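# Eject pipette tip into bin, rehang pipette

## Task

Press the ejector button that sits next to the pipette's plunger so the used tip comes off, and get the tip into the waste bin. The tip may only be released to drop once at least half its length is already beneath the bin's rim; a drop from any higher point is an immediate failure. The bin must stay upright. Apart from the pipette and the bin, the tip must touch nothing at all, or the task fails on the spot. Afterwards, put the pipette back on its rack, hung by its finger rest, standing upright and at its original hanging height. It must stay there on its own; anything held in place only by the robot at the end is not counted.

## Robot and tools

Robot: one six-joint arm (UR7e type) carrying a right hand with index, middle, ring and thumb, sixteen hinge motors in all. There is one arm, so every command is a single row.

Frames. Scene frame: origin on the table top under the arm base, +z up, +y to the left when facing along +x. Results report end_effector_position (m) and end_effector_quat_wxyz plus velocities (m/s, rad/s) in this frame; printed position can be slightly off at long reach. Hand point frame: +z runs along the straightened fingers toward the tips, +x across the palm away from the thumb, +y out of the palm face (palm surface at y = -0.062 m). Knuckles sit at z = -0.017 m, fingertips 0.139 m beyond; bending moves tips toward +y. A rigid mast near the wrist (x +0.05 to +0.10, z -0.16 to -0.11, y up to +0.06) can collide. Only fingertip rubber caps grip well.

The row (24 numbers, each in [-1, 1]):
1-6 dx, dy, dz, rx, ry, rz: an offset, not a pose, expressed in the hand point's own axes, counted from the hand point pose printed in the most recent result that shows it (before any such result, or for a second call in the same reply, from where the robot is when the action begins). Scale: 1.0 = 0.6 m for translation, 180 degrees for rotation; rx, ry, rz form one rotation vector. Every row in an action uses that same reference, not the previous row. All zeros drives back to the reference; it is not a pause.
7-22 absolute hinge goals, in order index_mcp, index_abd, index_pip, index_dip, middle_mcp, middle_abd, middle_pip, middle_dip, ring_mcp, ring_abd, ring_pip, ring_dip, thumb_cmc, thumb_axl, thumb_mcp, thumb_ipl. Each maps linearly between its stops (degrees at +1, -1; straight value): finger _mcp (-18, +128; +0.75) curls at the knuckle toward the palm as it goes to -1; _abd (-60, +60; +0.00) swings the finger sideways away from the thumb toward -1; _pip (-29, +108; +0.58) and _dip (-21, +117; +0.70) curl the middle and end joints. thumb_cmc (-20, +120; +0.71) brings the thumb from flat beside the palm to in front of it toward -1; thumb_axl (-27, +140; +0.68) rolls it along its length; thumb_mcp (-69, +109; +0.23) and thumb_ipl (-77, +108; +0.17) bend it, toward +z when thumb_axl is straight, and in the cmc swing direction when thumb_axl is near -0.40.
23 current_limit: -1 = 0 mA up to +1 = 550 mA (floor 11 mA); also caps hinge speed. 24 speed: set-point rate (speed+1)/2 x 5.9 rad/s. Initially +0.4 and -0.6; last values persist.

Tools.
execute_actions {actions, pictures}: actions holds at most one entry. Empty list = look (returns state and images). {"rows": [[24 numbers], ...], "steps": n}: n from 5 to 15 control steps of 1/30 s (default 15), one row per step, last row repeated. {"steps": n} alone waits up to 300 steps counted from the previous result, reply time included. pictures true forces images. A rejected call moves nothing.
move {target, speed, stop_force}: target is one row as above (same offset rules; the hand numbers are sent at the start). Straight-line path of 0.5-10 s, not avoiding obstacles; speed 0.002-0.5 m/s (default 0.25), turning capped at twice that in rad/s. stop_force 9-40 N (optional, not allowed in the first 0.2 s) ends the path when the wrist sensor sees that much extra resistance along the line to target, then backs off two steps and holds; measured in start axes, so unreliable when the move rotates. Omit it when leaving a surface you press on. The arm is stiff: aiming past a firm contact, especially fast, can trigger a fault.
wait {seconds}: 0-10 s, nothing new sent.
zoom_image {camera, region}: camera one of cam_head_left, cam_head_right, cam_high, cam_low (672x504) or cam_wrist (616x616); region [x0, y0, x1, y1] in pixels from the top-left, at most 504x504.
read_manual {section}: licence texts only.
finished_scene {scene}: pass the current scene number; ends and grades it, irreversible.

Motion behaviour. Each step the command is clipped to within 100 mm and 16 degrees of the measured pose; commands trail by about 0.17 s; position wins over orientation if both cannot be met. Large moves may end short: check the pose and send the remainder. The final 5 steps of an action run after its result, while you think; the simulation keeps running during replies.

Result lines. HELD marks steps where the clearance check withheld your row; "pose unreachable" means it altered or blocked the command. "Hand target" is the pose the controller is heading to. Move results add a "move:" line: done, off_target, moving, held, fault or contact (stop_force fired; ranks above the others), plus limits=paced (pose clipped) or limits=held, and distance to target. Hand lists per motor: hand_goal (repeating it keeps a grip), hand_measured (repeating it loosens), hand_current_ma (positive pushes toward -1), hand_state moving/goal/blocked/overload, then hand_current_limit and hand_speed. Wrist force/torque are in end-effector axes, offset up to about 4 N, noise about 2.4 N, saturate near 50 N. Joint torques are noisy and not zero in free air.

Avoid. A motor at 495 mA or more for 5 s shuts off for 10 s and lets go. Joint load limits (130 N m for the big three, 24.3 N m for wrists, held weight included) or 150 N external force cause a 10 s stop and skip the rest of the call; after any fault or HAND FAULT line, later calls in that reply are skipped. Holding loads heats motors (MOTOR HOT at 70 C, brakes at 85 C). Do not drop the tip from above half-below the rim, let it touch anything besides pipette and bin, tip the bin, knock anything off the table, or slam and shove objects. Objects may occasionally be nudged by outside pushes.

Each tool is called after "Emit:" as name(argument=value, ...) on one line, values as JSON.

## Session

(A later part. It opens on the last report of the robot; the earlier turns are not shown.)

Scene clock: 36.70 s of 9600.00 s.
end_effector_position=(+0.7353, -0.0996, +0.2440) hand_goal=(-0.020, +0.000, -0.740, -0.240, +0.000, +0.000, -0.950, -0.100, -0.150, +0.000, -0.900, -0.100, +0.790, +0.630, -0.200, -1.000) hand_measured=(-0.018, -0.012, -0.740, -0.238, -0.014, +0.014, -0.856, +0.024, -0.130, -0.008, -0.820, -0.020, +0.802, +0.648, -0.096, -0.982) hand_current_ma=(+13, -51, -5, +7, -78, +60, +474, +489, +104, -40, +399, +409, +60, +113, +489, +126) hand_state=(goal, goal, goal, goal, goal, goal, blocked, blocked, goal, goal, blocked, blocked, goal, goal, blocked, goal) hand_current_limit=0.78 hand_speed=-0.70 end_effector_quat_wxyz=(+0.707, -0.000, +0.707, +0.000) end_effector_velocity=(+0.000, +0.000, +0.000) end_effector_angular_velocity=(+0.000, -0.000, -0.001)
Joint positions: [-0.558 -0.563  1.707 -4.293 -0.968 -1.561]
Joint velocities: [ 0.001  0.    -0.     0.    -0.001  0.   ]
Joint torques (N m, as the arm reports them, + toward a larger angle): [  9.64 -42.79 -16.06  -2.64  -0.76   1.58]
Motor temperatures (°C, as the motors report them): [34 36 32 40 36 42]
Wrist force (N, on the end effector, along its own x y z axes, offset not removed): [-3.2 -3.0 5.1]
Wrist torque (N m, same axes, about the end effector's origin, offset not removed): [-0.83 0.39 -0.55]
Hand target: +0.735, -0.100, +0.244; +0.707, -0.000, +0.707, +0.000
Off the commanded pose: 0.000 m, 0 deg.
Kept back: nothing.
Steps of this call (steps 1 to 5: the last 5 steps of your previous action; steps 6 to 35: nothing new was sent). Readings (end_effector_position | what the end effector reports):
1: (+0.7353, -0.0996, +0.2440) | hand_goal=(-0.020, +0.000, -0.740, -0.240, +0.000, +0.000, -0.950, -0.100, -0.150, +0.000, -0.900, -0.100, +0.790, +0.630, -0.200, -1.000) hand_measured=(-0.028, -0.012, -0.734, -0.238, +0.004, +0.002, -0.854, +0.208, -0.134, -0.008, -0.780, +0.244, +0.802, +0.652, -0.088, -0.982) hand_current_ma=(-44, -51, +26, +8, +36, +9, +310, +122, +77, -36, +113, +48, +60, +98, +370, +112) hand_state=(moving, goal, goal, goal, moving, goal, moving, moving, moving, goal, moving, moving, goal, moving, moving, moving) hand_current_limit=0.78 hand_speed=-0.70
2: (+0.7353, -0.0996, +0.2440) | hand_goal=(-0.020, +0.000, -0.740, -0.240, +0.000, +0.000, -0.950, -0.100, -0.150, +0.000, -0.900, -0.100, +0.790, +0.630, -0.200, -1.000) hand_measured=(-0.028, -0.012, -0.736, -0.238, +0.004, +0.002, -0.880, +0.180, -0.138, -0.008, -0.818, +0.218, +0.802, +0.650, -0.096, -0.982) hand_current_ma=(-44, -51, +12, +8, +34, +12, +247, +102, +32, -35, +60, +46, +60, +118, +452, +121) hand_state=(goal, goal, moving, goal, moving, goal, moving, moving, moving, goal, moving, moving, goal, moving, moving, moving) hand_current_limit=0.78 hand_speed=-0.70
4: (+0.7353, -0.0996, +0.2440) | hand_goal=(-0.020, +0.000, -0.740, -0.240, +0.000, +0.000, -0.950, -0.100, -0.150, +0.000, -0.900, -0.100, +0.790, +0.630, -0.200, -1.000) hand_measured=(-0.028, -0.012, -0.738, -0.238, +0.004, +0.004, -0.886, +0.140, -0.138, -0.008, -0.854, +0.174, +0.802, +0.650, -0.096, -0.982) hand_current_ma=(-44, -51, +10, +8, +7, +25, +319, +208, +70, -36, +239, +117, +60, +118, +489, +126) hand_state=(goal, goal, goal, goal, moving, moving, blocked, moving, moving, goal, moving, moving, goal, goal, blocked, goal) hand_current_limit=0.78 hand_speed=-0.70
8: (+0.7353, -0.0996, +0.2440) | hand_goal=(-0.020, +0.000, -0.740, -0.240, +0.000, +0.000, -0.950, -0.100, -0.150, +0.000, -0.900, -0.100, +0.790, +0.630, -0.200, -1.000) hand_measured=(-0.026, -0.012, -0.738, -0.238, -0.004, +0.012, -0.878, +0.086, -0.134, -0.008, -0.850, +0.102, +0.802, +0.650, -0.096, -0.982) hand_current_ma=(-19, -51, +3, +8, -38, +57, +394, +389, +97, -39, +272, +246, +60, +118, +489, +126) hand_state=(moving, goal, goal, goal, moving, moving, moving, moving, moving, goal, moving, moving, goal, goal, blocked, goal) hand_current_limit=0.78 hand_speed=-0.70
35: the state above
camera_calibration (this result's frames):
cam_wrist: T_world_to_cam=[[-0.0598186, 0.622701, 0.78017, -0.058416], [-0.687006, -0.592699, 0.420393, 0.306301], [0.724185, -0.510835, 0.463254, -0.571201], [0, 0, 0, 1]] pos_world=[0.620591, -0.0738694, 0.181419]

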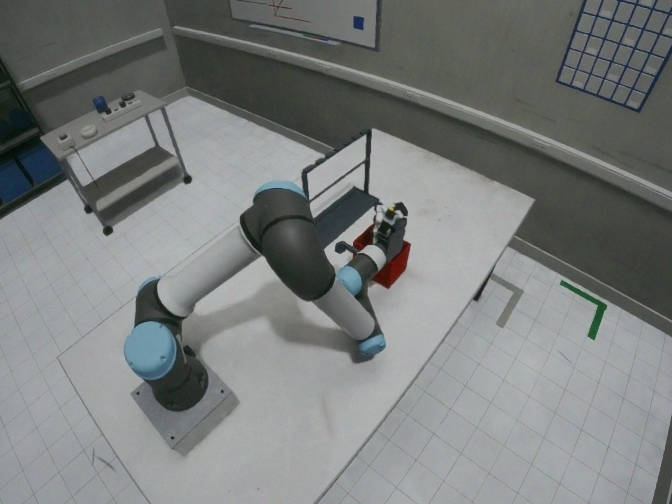

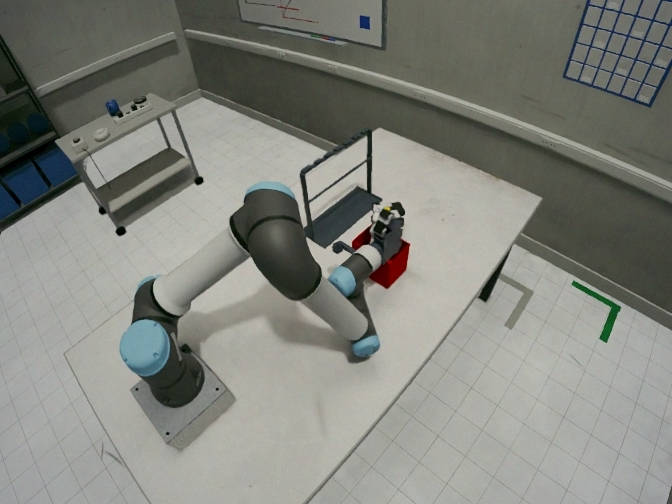

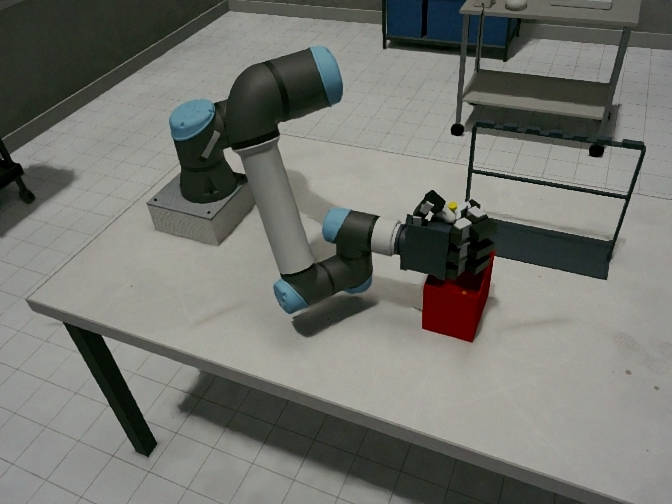

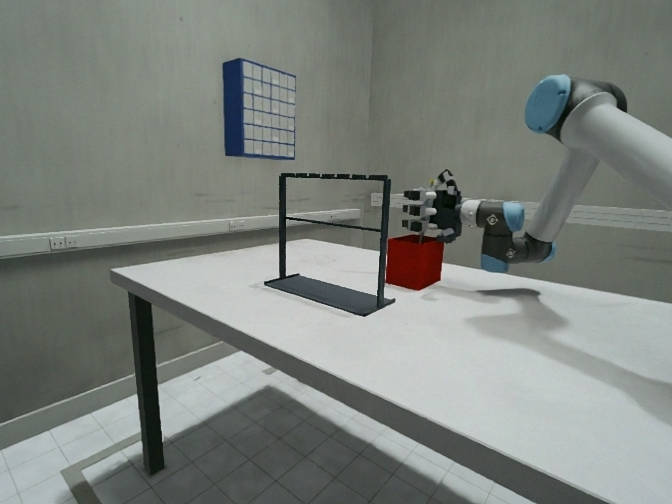

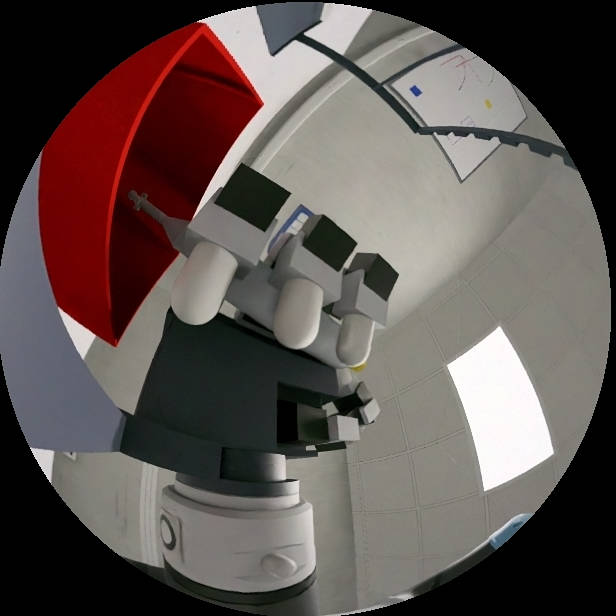

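Emit:
move(target=[-0.1,0,0,0,0,0, -0.02,0,-0.74,-0.24, 0.0,0,-0.95,-0.1, -0.15,0,-0.9,-0.1, 0.82,0.72,0.5,-1.0, 0.7,-0.5], speed=0.1)

Emit:
zoom_image(camera="cam_high", region=[405, 150, 515, 310])

Emit:
zoom_image(camera="cam_low", region=[385, 140, 475, 260])

Scene clock: 38.03 s of 9600.00 s.
end_effector_position=(+0.7353, -0.0996, +0.3038) hand_goal=(-0.020, +0.000, -0.740, -0.240, +0.000, +0.000, -0.950, -0.100, -0.150, +0.000, -0.900, -0.100, +0.820, +0.720, +0.500, -1.000) hand_measured=(-0.018, -0.012, -0.742, -0.238, -0.014, +0.014, -0.856, +0.024, -0.130, -0.010, -0.820, -0.022, +0.820, +0.718, +0.498, -1.000) hand_current_ma=(+13, -51, -11, +7, -79, +60, +467, +467, +104, -42, +399, +399, -5, -14, -14, +3) hand_state=(goal, goal, goal, goal, goal, goal, blocked, blocked, goal, goal, blocked, blocked, goal, goal, goal, goal) hand_current_limit=0.70 hand_speed=-0.50 end_effector_quat_wxyz=(+0.707, -0.000, +0.707, +0.000) end_effector_velocity=(+0.000, -0.000, +0.002) end_effector_angular_velocity=(-0.000, +0.000, -0.001)
Joint positions: [-0.559 -0.69   1.744 -4.204 -0.967 -1.561]
Joint velocities: [-0.    -0.004  0.001  0.004 -0.001 -0.   ]
Joint torques (N m, as the arm reports them, + toward a larger angle): [-12.43 -55.66  -2.47  -0.08   1.53  -1.57]
Motor temperatures (°C, as the motors report them): [34 36 32 40 36 42]
Wrist force (N, on the end effector, along its own x y z axes, offset not removed): [-1.8 3.6 4.5]
Wrist torque (N m, same axes, about the end effector's origin, offset not removed): [-0.01 0.18 -0.31]
Hand target: +0.735, -0.100, +0.304; +0.707, -0.000, +0.707, +0.000
Off the commanded pose: 0.000 m, 0 deg.
Kept back: nothing.
move: done
camera_calibration (this result's frames):
cam_wrist: T_world_to_cam=[[-0.0598468, 0.622684, 0.780182, -0.105078], [-0.68702, -0.592709, 0.420356, 0.281199], [0.724169, -0.510844, 0.463268, -0.598855], [0, 0, 0, 1]] pos_world=[0.620573, -0.0738215, 0.241207]

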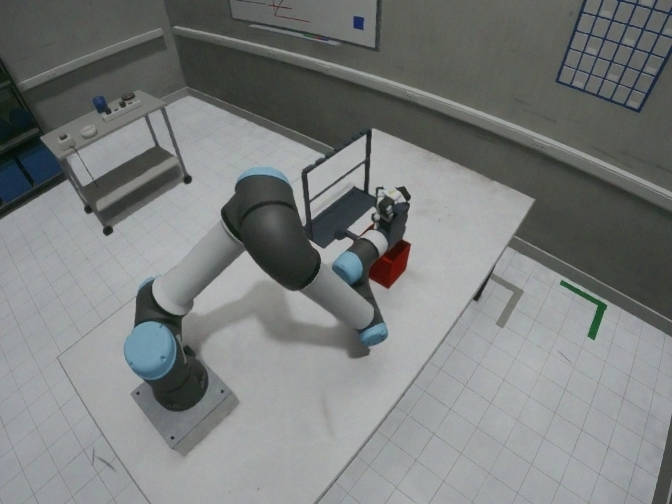

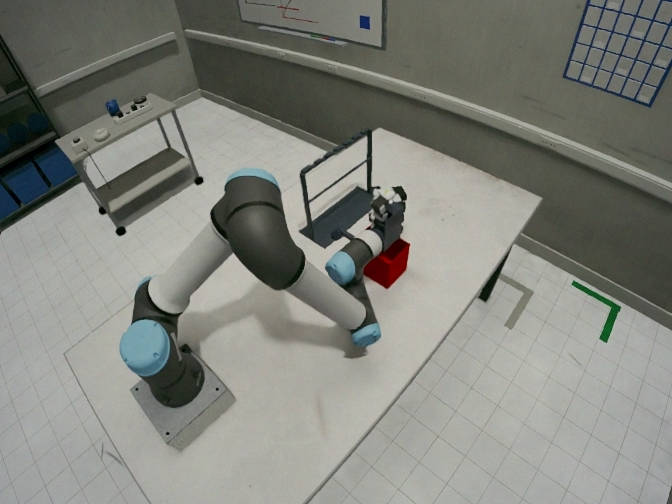

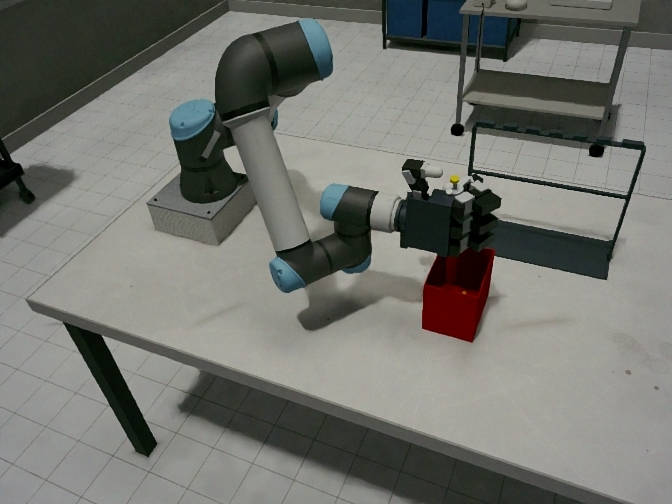

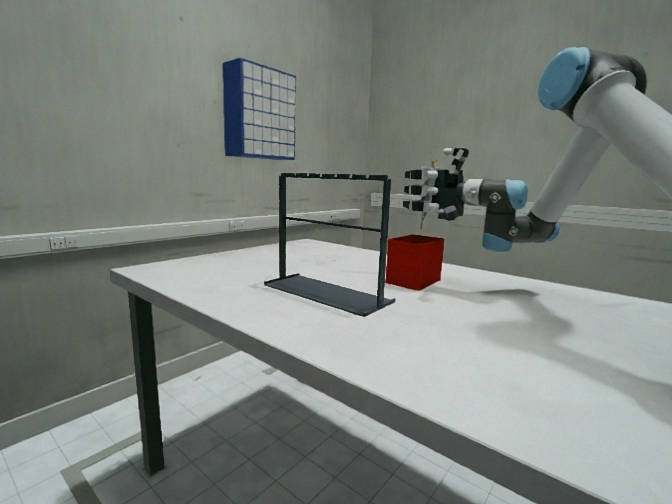

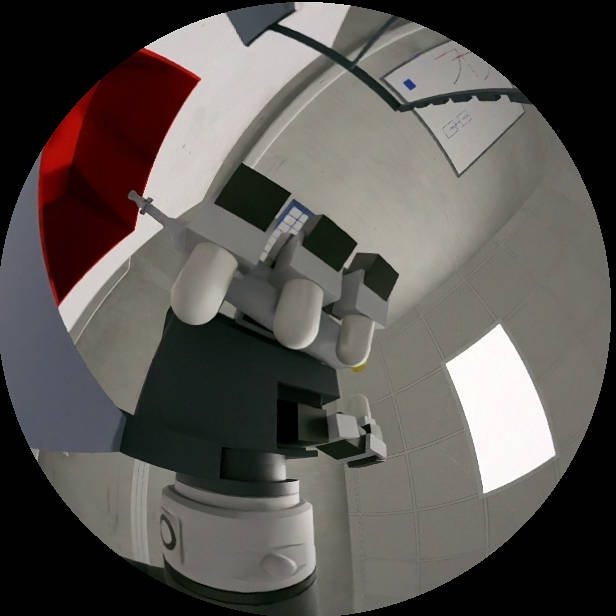

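Region (405, 150, 515, 310) of cam_high's 672x504 image, scaled by 3.150, with more detail than that image has; it fills the left 346 columns of this view, and the rest is white.

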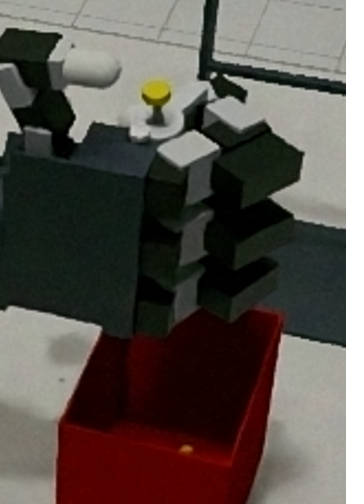

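Region (385, 140, 475, 260) of cam_low's 672x504 image, scaled by 4.200, with more detail than that image has; it fills the left 378 columns of this view, and the rest is white.

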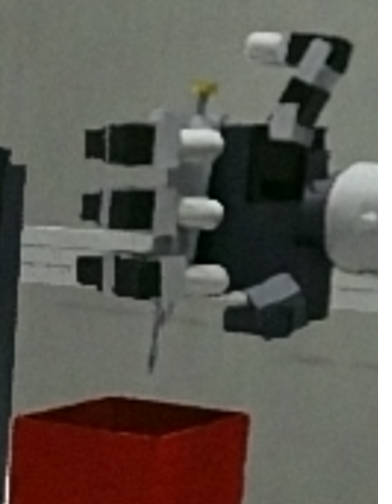

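Emit:
move(target=[0.0147,0.3327,-0.0125,-0.167,0,0, 1,0,0.85,0.85, 0.03,0,-1.0,-0.15, -0.05,0,-0.95,-0.15, 0.714,0.678,0.4,0.168, 0.7,-0.5], speed=0.2)

Emit:
zoom_image(camera="cam_high", region=[450, 95, 550, 175])

Emit:
zoom_image(camera="cam_low", region=[340, 140, 430, 260])

Scene clock: 40.70 s of 9600.00 s.
end_effector_position=(+0.7277, +0.0998, +0.2948) hand_goal=(+1.000, +0.000, +0.850, +0.850, +0.030, +0.000, -1.000, -0.150, -0.050, +0.000, -0.950, -0.150, +0.714, +0.678, +0.400, +0.168) hand_measured=(+0.998, -0.006, +0.846, +0.848, +0.028, +0.014, -0.842, -0.032, -0.046, -0.010, -0.820, -0.050, +0.716, +0.680, +0.402, +0.166) hand_current_ma=(-12, -23, -17, -15, -12, +62, +468, +467, +20, -42, +468, +467, +15, +16, +11, -12) hand_state=(goal, goal, goal, goal, goal, goal, blocked, blocked, goal, goal, blocked, blocked, goal, goal, goal, goal) hand_current_limit=0.70 hand_speed=-0.50 end_effector_quat_wxyz=(+0.683, -0.183, +0.683, +0.184) end_effector_velocity=(+0.000, +0.003, -0.000) end_effector_angular_velocity=(+0.000, +0.000, +0.006)
Joint positions: [-0.345 -0.622  1.605 -4.136 -0.657 -1.56 ]
Joint velocities: [ 0.003  0.001 -0.003  0.002  0.003 -0.   ]
Joint torques (N m, as the arm reports them, + toward a larger angle): [ 12.12 -42.51 -19.22   0.42   1.33   1.31]
Motor temperatures (°C, as the motors report them): [34 36 32 40 36 42]
Wrist force (N, on the end effector, along its own x y z axes, offset not removed): [-0.7 0.4 -1.3]
Wrist torque (N m, same axes, about the end effector's origin, offset not removed): [0.19 0.17 -0.47]
Hand target: +0.728, +0.100, +0.295; +0.683, -0.184, +0.683, +0.184
Off the commanded pose: 0.000 m, 0 deg.
Kept back: nothing.
move: done
camera_calibration (this result's frames):
cam_wrist: T_world_to_cam=[[-0.363193, 0.509279, 0.780209, 0.00941994], [-0.297949, -0.856904, 0.420644, 0.141072], [0.88279, -0.0796882, 0.462961, -0.645695], [0, 0, 0, 1]] pos_world=[0.615466, 0.0646336, 0.232241]

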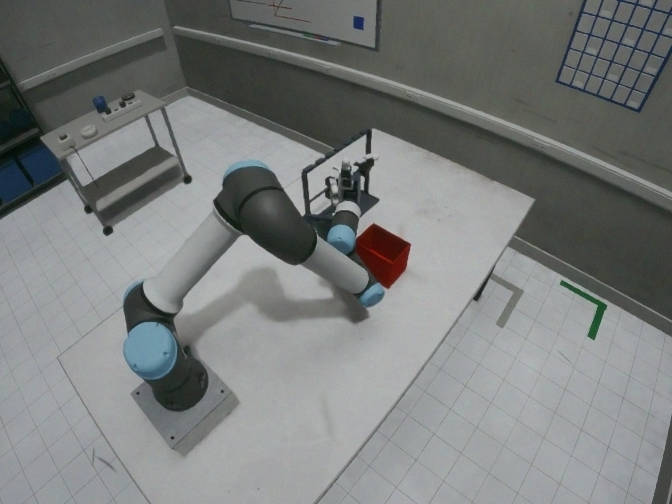

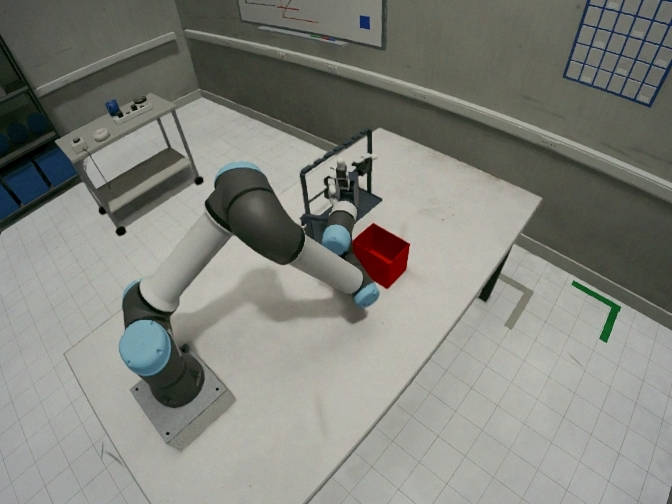

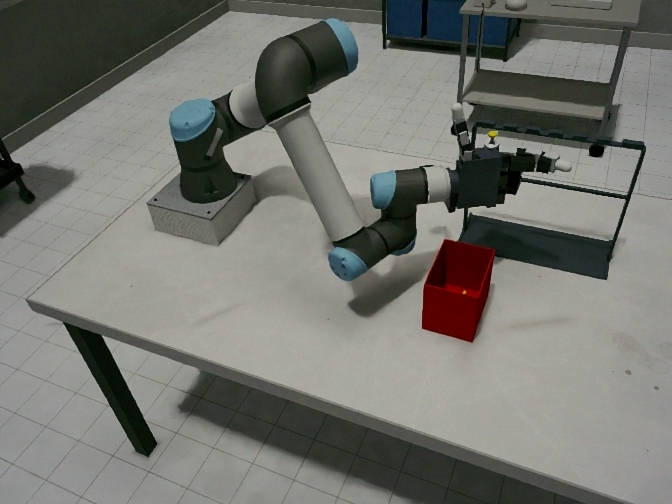

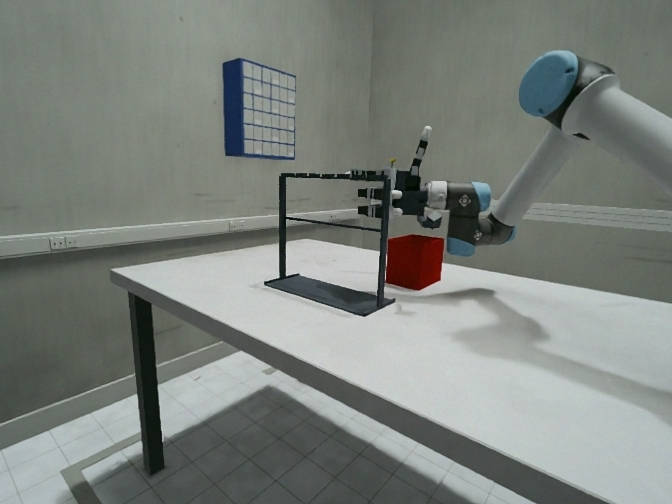

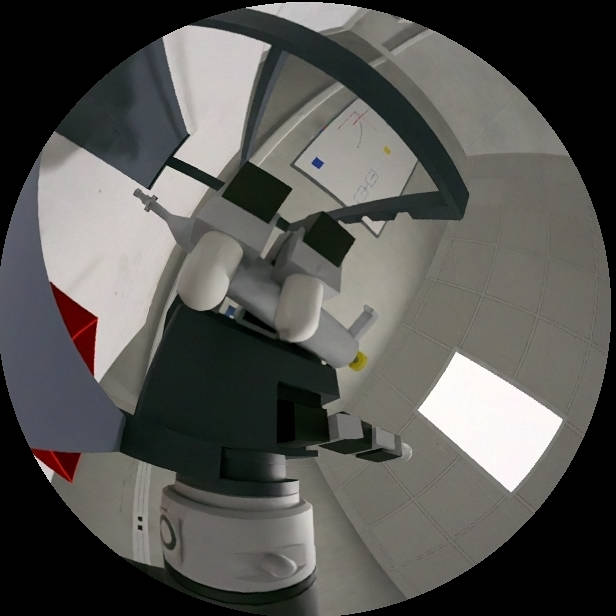

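Region (450, 95, 550, 175) of cam_high's 672x504 image, scaled by 5.040, with more detail than that image has; it fills the top 403 rows of this view, and the rest is white.

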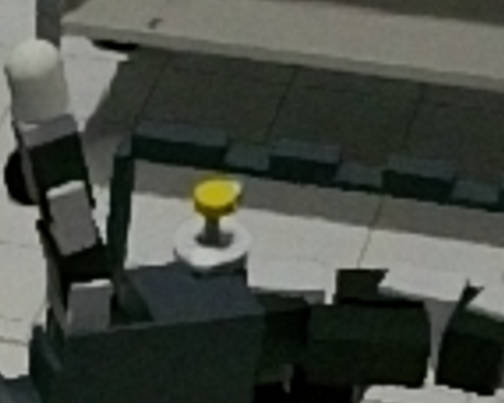

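Region (340, 140, 430, 260) of cam_low's 672x504 image, scaled by 4.200, with more detail than that image has; it fills the left 378 columns of this view, and the rest is white.

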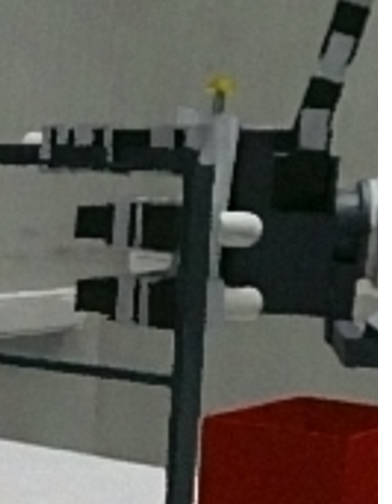

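Emit:
execute_actions(actions=[{"rows": [[0,0,0,0,0,0, 1,0,0.85,0.85, 0.03,0,-1.0,-0.15, 1,0,0.85,0.85, 0.714,0.678,0.4,0.168, 0.7,-0.3]], "steps": 15}])

Emit:
wait(seconds=0.7)

Emit:
zoom_image(camera="cam_high", region=[450, 95, 550, 175])

Emit:
zoom_image(camera="cam_low", region=[340, 140, 430, 260])

Scene clock: 41.37 s of 9600.00 s.
end_effector_position=(+0.7277, +0.0999, +0.2948) hand_goal=(+1.000, +0.000, +0.850, +0.850, +0.030, +0.000, -1.000, -0.150, +1.000, +0.000, +0.850, +0.850, +0.714, +0.678, +0.400, +0.168) hand_measured=(+0.998, -0.006, +0.846, +0.848, +0.028, +0.008, -0.850, -0.072, +0.304, -0.006, -0.520, +0.252, +0.716, +0.680, +0.402, +0.166) hand_current_ma=(-12, -23, -17, -15, -12, +38, +467, +392, -81, -32, -84, -76, +15, +16, +11, -12) hand_state=(goal, goal, goal, goal, goal, goal, blocked, blocked, moving, goal, moving, moving, goal, goal, goal, goal) hand_current_limit=0.70 hand_speed=-0.30 end_effector_quat_wxyz=(+0.683, -0.184, +0.683, +0.184) end_effector_velocity=(-0.000, -0.001, -0.000) end_effector_angular_velocity=(+0.000, -0.000, -0.003)
Joint positions: [-0.345 -0.622  1.605 -4.136 -0.657 -1.56 ]
Joint velocities: [-0.001 -0.     0.002 -0.002 -0.002  0.   ]
Joint torques (N m, as the arm reports them, + toward a larger angle): [-12.64 -56.28  -1.83  -3.16  -1.42   1.43]
Motor temperatures (°C, as the motors report them): [34 36 32 40 36 42]
Wrist force (N, on the end effector, along its own x y z axes, offset not removed): [-2.6 -1.4 4.3]
Wrist torque (N m, same axes, about the end effector's origin, offset not removed): [-0.67 0.24 -0.60]
Steps of this call (steps 1 to 10: nothing new was sent; steps 11 to 20: the first 10 steps of this action). Readings (end_effector_position | what the end effector reports):
11: (+0.7277, +0.0999, +0.2948) | hand_goal=(+1.000, +0.000, +0.850, +0.850, +0.030, +0.000, -1.000, -0.150, +1.000, +0.000, +0.850, +0.850, +0.714, +0.678, +0.400, +0.168) hand_measured=(+0.998, -0.006, +0.846, +0.848, +0.028, +0.014, -0.842, -0.032, -0.046, -0.010, -0.820, -0.050, +0.716, +0.680, +0.402, +0.166) hand_current_ma=(-12, -23, -17, -15, -12, +62, +468, +468, +20, -42, +468, +468, +15, +16, +11, -12) hand_state=(goal, goal, goal, goal, goal, goal, blocked, blocked, moving, goal, moving, moving, goal, goal, goal, goal) hand_current_limit=0.70 hand_speed=-0.30
12: (+0.7277, +0.0999, +0.2948) | hand_goal=(+1.000, +0.000, +0.850, +0.850, +0.030, +0.000, -1.000, -0.150, +1.000, +0.000, +0.850, +0.850, +0.714, +0.678, +0.400, +0.168) hand_measured=(+0.998, -0.006, +0.846, +0.848, +0.028, +0.014, -0.842, -0.032, -0.042, -0.010, -0.816, -0.050, +0.716, +0.680, +0.402, +0.166) hand_current_ma=(-12, -23, -17, -15, -13, +62, +468, +462, -138, -42, +264, +158, +15, +16, +11, -12) hand_state=(goal, goal, goal, goal, goal, goal, blocked, blocked, moving, goal, moving, moving, goal, goal, goal, goal) hand_current_limit=0.70 hand_speed=-0.30
14: (+0.7277, +0.0999, +0.2948) | hand_goal=(+1.000, +0.000, +0.850, +0.850, +0.030, +0.000, -1.000, -0.150, +1.000, +0.000, +0.850, +0.850, +0.714, +0.678, +0.400, +0.168) hand_measured=(+0.998, -0.006, +0.846, +0.848, +0.026, +0.012, -0.850, -0.056, +0.036, -0.008, -0.788, -0.024, +0.716, +0.680, +0.402, +0.166) hand_current_ma=(-12, -23, -17, -15, -24, +45, +378, +241, -75, -29, -114, -100, +15, +16, +11, -12) hand_state=(goal, goal, goal, goal, moving, moving, moving, moving, moving, moving, moving, moving, goal, goal, goal, goal) hand_current_limit=0.70 hand_speed=-0.30
18: (+0.7277, +0.0999, +0.2948) | hand_goal=(+1.000, +0.000, +0.850, +0.850, +0.030, +0.000, -1.000, -0.150, +1.000, +0.000, +0.850, +0.850, +0.714, +0.678, +0.400, +0.168) hand_measured=(+0.998, -0.006, +0.846, +0.848, +0.028, +0.008, -0.850, -0.072, +0.214, -0.006, -0.614, +0.156, +0.716, +0.680, +0.402, +0.166) hand_current_ma=(-12, -23, -17, -15, -12, +38, +467, +392, -80, -32, -82, -76, +15, +16, +11, -12) hand_state=(goal, goal, goal, goal, goal, goal, blocked, blocked, moving, goal, moving, moving, goal, goal, goal, goal) hand_current_limit=0.70 hand_speed=-0.30
20: the state above

Scene clock: 42.23 s of 9600.00 s.
end_effector_position=(+0.7277, +0.0998, +0.2948) hand_goal=(+1.000, +0.000, +0.850, +0.850, +0.030, +0.000, -1.000, -0.150, +1.000, +0.000, +0.850, +0.850, +0.714, +0.678, +0.400, +0.168) hand_measured=(+0.998, -0.006, +0.846, +0.848, +0.028, +0.008, -0.850, -0.072, +0.998, -0.006, +0.704, +0.848, +0.716, +0.680, +0.402, +0.166) hand_current_ma=(-12, -23, -17, -15, -12, +38, +468, +392, -12, -32, -87, -14, +15, +16, +11, -12) hand_state=(goal, goal, goal, goal, goal, goal, blocked, blocked, goal, goal, moving, goal, goal, goal, goal, goal) hand_current_limit=0.70 hand_speed=-0.30 end_effector_quat_wxyz=(+0.683, -0.183, +0.683, +0.184) end_effector_velocity=(+0.000, -0.000, -0.000) end_effector_angular_velocity=(+0.000, +0.001, -0.002)
Joint positions: [-0.345 -0.622  1.605 -4.136 -0.657 -1.56 ]
Joint velocities: [ 0.    -0.     0.     0.001 -0.002  0.   ]
Joint torques (N m, as the arm reports them, + toward a larger angle): [-12.41 -59.71  -2.8   -3.1   -1.22   1.14]
Motor temperatures (°C, as the motors report them): [34 36 32 40 36 42]
Wrist force (N, on the end effector, along its own x y z axes, offset not removed): [2.1 -1.9 2.8]
Wrist torque (N m, same axes, about the end effector's origin, offset not removed): [-0.54 -0.21 0.08]
Hand target: +0.728, +0.100, +0.295; +0.683, -0.183, +0.683, +0.184
Off the commanded pose: 0.000 m, 0 deg.
Kept back: nothing.
Steps of this call (steps 1 to 5: the last 5 steps of your previous action; steps 6 to 26: nothing new was sent). Readings (end_effector_position | what the end effector reports):
1: (+0.7277, +0.0999, +0.2948) | hand_goal=(+1.000, +0.000, +0.850, +0.850, +0.030, +0.000, -1.000, -0.150, +1.000, +0.000, +0.850, +0.850, +0.714, +0.678, +0.400, +0.168) hand_measured=(+0.998, -0.006, +0.846, +0.848, +0.028, +0.008, -0.850, -0.072, +0.348, -0.006, -0.474, +0.300, +0.716, +0.680, +0.402, +0.166) hand_current_ma=(-12, -23, -17, -15, -12, +38, +467, +392, -82, -32, -87, -77, +15, +16, +11, -12) hand_state=(goal, goal, goal, goal, goal, goal, blocked, blocked, moving, goal, moving, moving, goal, goal, goal, goal) hand_current_limit=0.70 hand_speed=-0.30
2: (+0.7277, +0.0999, +0.2948) | hand_goal=(+1.000, +0.000, +0.850, +0.850, +0.030, +0.000, -1.000, -0.150, +1.000, +0.000, +0.850, +0.850, +0.714, +0.678, +0.400, +0.168) hand_measured=(+0.998, -0.006, +0.846, +0.848, +0.028, +0.008, -0.850, -0.072, +0.392, -0.006, -0.426, +0.348, +0.716, +0.680, +0.402, +0.166) hand_current_ma=(-12, -23, -17, -15, -12, +38, +467, +392, -82, -32, -85, -76, +15, +16, +11, -12) hand_state=(goal, goal, goal, goal, goal, goal, blocked, blocked, moving, goal, moving, moving, goal, goal, goal, goal) hand_current_limit=0.70 hand_speed=-0.30
4: (+0.7277, +0.0998, +0.2948) | hand_goal=(+1.000, +0.000, +0.850, +0.850, +0.030, +0.000, -1.000, -0.150, +1.000, +0.000, +0.850, +0.850, +0.714, +0.678, +0.400, +0.168) hand_measured=(+0.998, -0.006, +0.846, +0.848, +0.028, +0.008, -0.850, -0.072, +0.482, -0.006, -0.332, +0.444, +0.716, +0.680, +0.402, +0.166) hand_current_ma=(-12, -23, -17, -15, -12, +38, +467, +392, -82, -32, -86, -77, +15, +16, +11, -12) hand_state=(goal, goal, goal, goal, goal, goal, blocked, blocked, moving, goal, moving, moving, goal, goal, goal, goal) hand_current_limit=0.70 hand_speed=-0.30
8: (+0.7277, +0.0998, +0.2948) | hand_goal=(+1.000, +0.000, +0.850, +0.850, +0.030, +0.000, -1.000, -0.150, +1.000, +0.000, +0.850, +0.850, +0.714, +0.678, +0.400, +0.168) hand_measured=(+0.998, -0.006, +0.846, +0.848, +0.028, +0.008, -0.850, -0.072, +0.660, -0.006, -0.144, +0.634, +0.716, +0.680, +0.402, +0.166) hand_current_ma=(-12, -23, -17, -15, -12, +38, +468, +392, -81, -32, -86, -77, +15, +16, +11, -12) hand_state=(goal, goal, goal, goal, goal, goal, blocked, blocked, moving, goal, moving, moving, goal, goal, goal, goal) hand_current_limit=0.70 hand_speed=-0.30
26: the state above
camera_calibration (this result's frames):
cam_wrist: T_world_to_cam=[[-0.363189, 0.509278, 0.780212, 0.00941702], [-0.297953, -0.856904, 0.420641, 0.141075], [0.88279, -0.0796945, 0.462959, -0.645695], [0, 0, 0, 1]] pos_world=[0.615467, 0.0646337, 0.232241]

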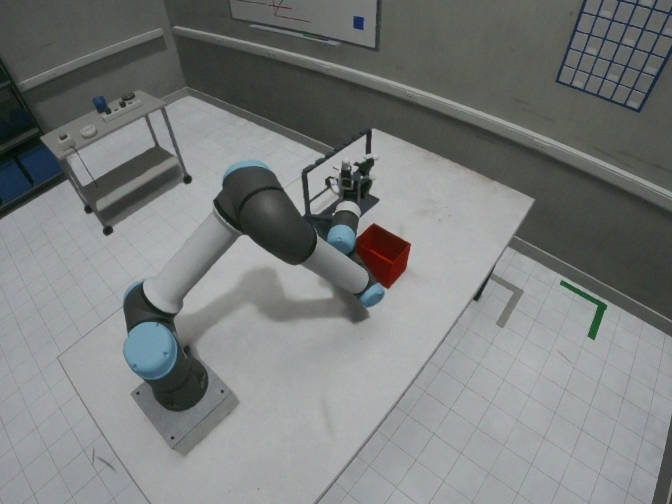

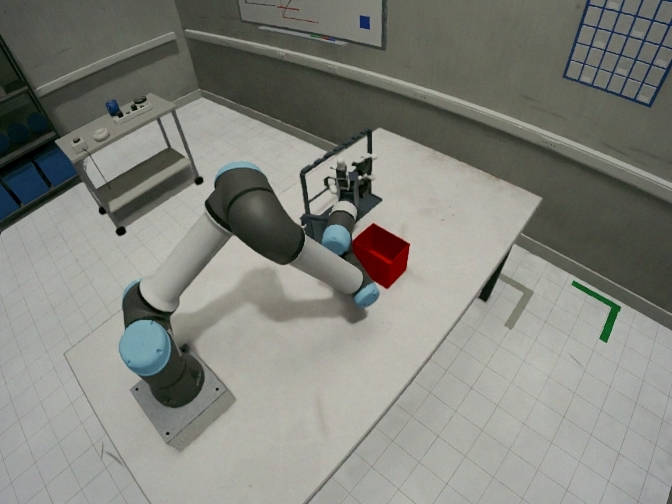

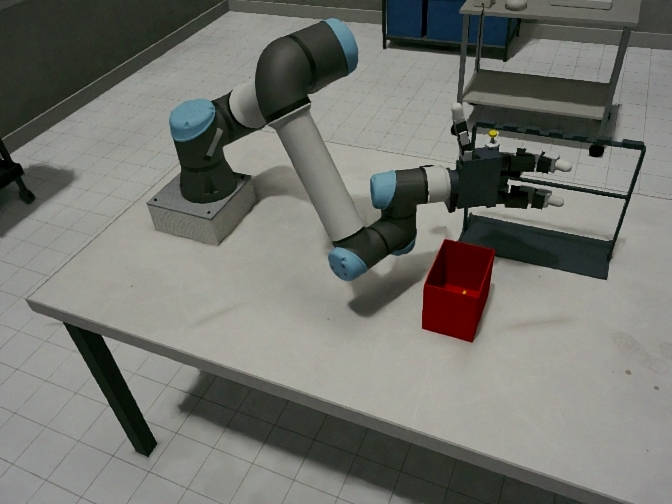

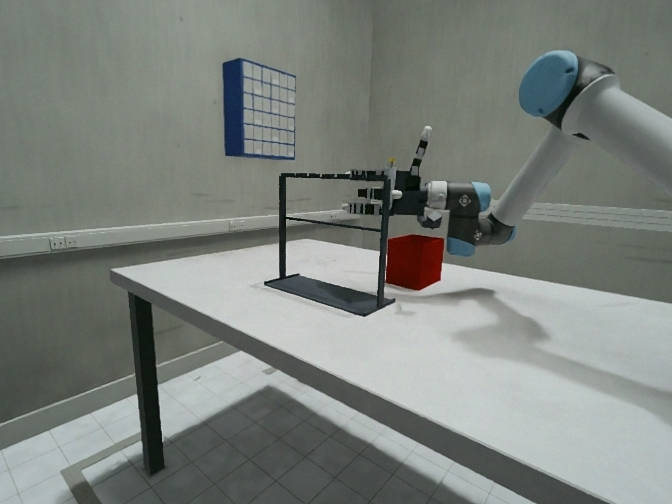

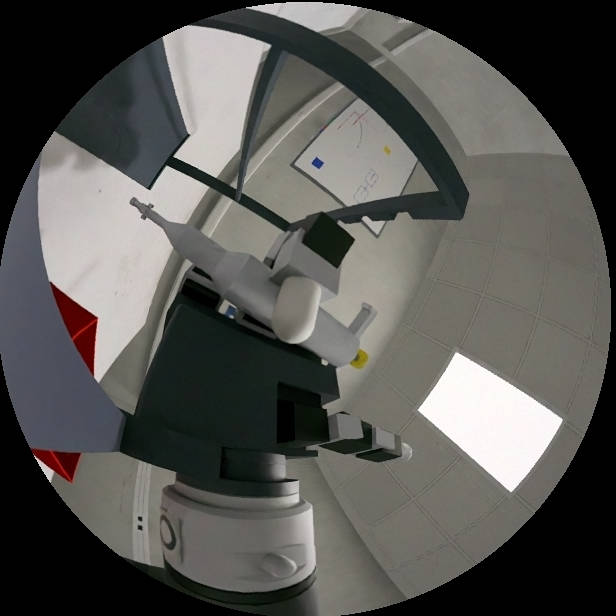

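Region (450, 95, 550, 175) of cam_high's 672x504 image, scaled by 5.040, with more detail than that image has; it fills the top 403 rows of this view, and the rest is white.

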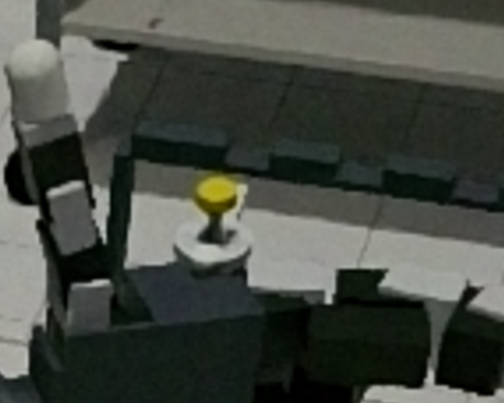

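Region (340, 140, 430, 260) of cam_low's 672x504 image, scaled by 4.200, with more detail than that image has; it fills the left 378 columns of this view, and the rest is white.

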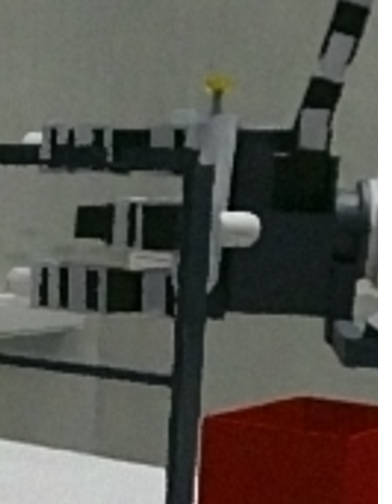

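Emit:
move(target=[0,0.065,0.0375,0.015,0.025,-0.018, 1,0,0.85,0.85, 0.03,0,-1.0,-0.15, 1,0,0.85,0.85, 0.714,0.678,0.4,0.168, 0.7,-0.3], speed=0.08)

Emit:
zoom_image(camera="cam_high", region=[465, 95, 535, 150])

Emit:
zoom_image(camera="cam_low", region=[340, 140, 430, 260])

Emit:
zoom_image(camera="cam_low", region=[350, 152, 400, 197])

Scene clock: 44.77 s of 9600.00 s.
end_effector_position=(+0.7276, +0.1446, +0.2947) hand_goal=(+1.000, +0.000, +0.850, +0.850, +0.030, +0.000, -1.000, -0.150, +1.000, +0.000, +0.850, +0.850, +0.714, +0.678, +0.400, +0.168) hand_measured=(+0.998, -0.006, +0.846, +0.848, +0.028, +0.008, -0.850, -0.072, +0.998, -0.006, +0.846, +0.848, +0.716, +0.680, +0.402, +0.166) hand_current_ma=(-12, -23, -16, -15, -8, +37, +468, +392, -11, -32, -16, -14, +12, +16, +11, -11) hand_state=(goal, goal, goal, goal, goal, goal, blocked, blocked, goal, goal, goal, goal, goal, goal, goal, goal) hand_current_limit=0.70 hand_speed=-0.30 end_effector_quat_wxyz=(+0.664, -0.194, +0.708, +0.141) end_effector_velocity=(+0.000, +0.002, +0.000) end_effector_angular_velocity=(-0.004, +0.002, -0.002)
Joint positions: [-0.263 -0.702  1.702 -4.043 -0.79  -1.697]
Joint velocities: [ 0.003 -0.004  0.003  0.005 -0.006 -0.005]
Joint torques (N m, as the arm reports them, + toward a larger angle): [ 12.83 -56.1   -3.02  -0.17  -1.08  -1.65]
Motor temperatures (°C, as the motors report them): [34 36 32 40 36 42]
Wrist force (N, on the end effector, along its own x y z axes, offset not removed): [0.2 -1.1 3.9]
Wrist torque (N m, same axes, about the end effector's origin, offset not removed): [-0.57 0.09 -0.09]
Hand target: +0.728, +0.145, +0.295; +0.664, -0.194, +0.708, +0.141
Off the commanded pose: 0.000 m, 0 deg.
Kept back: nothing.
move: done
camera_calibration (this result's frames):
cam_wrist: T_world_to_cam=[[-0.307274, 0.592187, 0.744914, -0.0556461], [-0.318576, -0.80163, 0.505864, 0.16143], [0.896712, -0.0818735, 0.434977, -0.643564], [0, 0, 0, 1]] pos_world=[0.61142, 0.109669, 0.239725]

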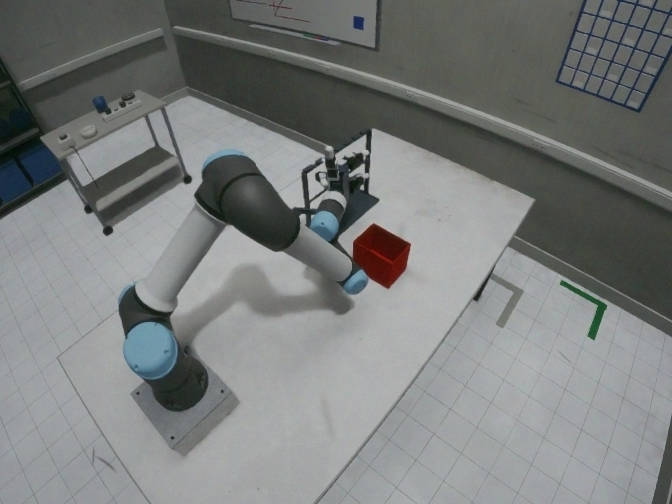

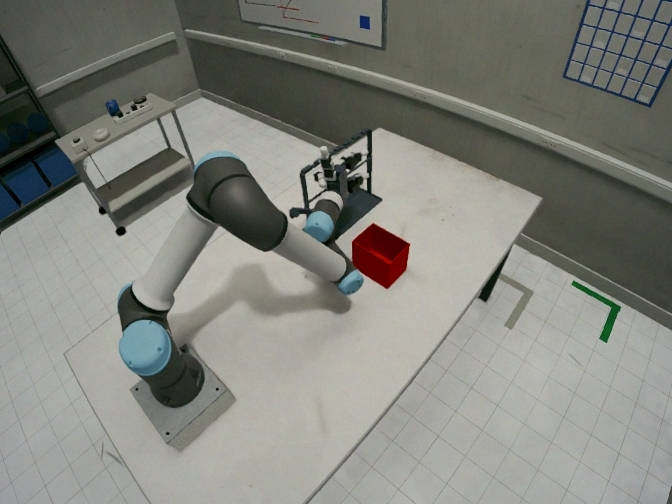

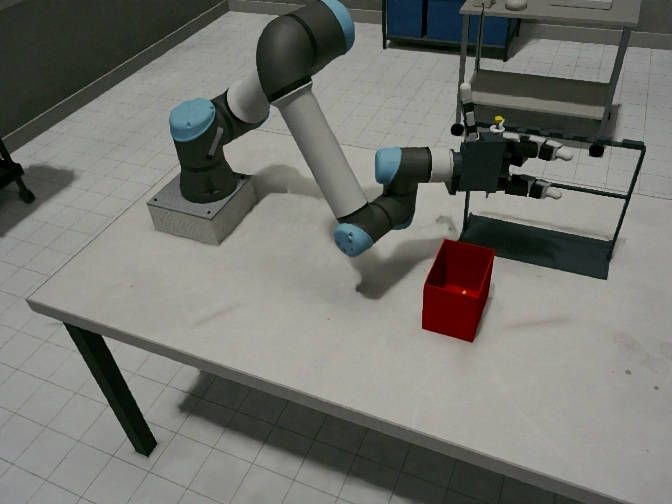

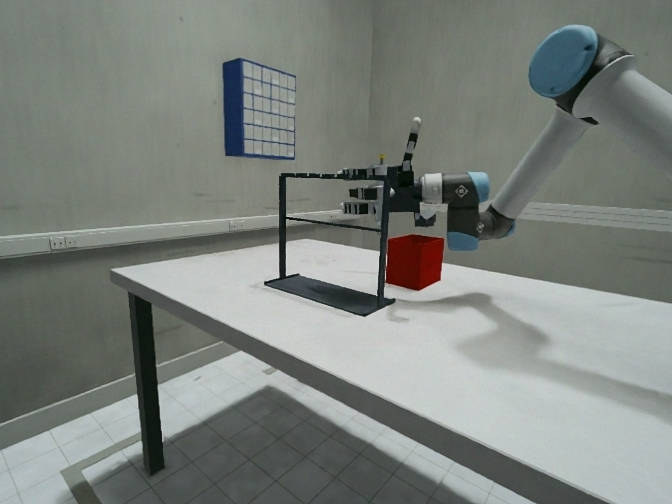

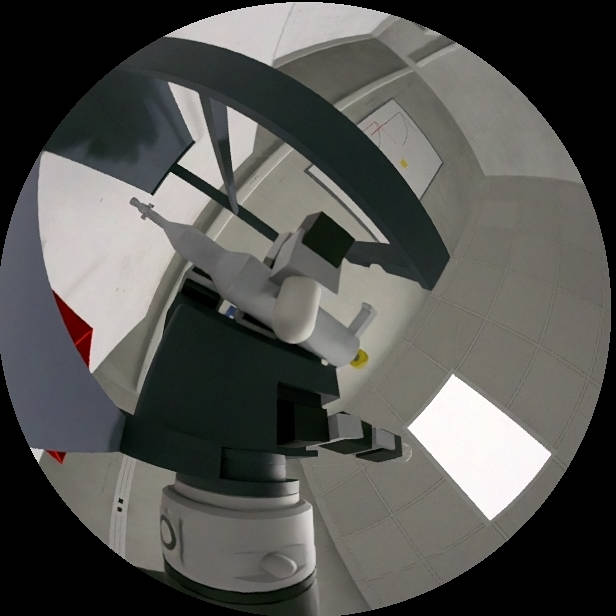

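Region (465, 95, 535, 150) of cam_high's 672x504 image, scaled by 7.200, with more detail than that image has; it fills the top 396 rows of this view, and the rest is white.

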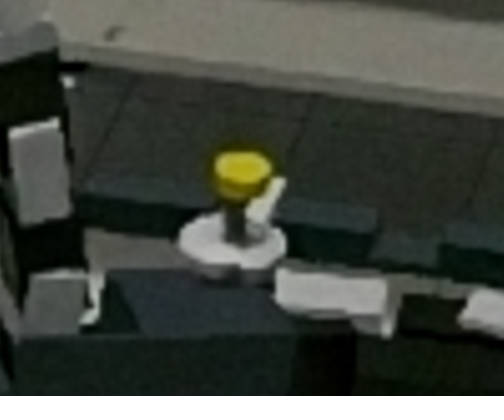

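Region (340, 140, 430, 260) of cam_low's 672x504 image, scaled by 4.200, with more detail than that image has; it fills the left 378 columns of this view, and the rest is white.

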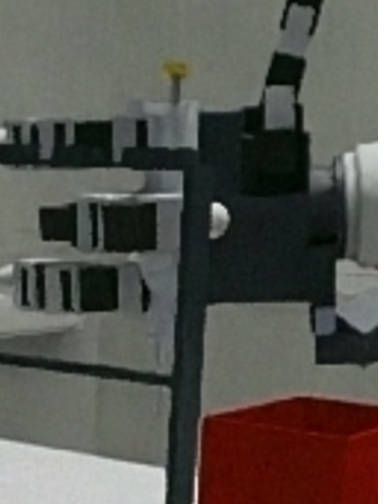

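Region (350, 152, 400, 197) of cam_low's 672x504 image, scaled by 10.080, with more detail than that image has; it fills the top 454 rows of this view, and the rest is white.

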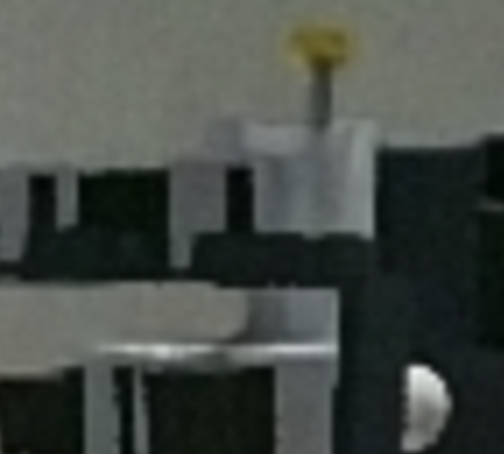

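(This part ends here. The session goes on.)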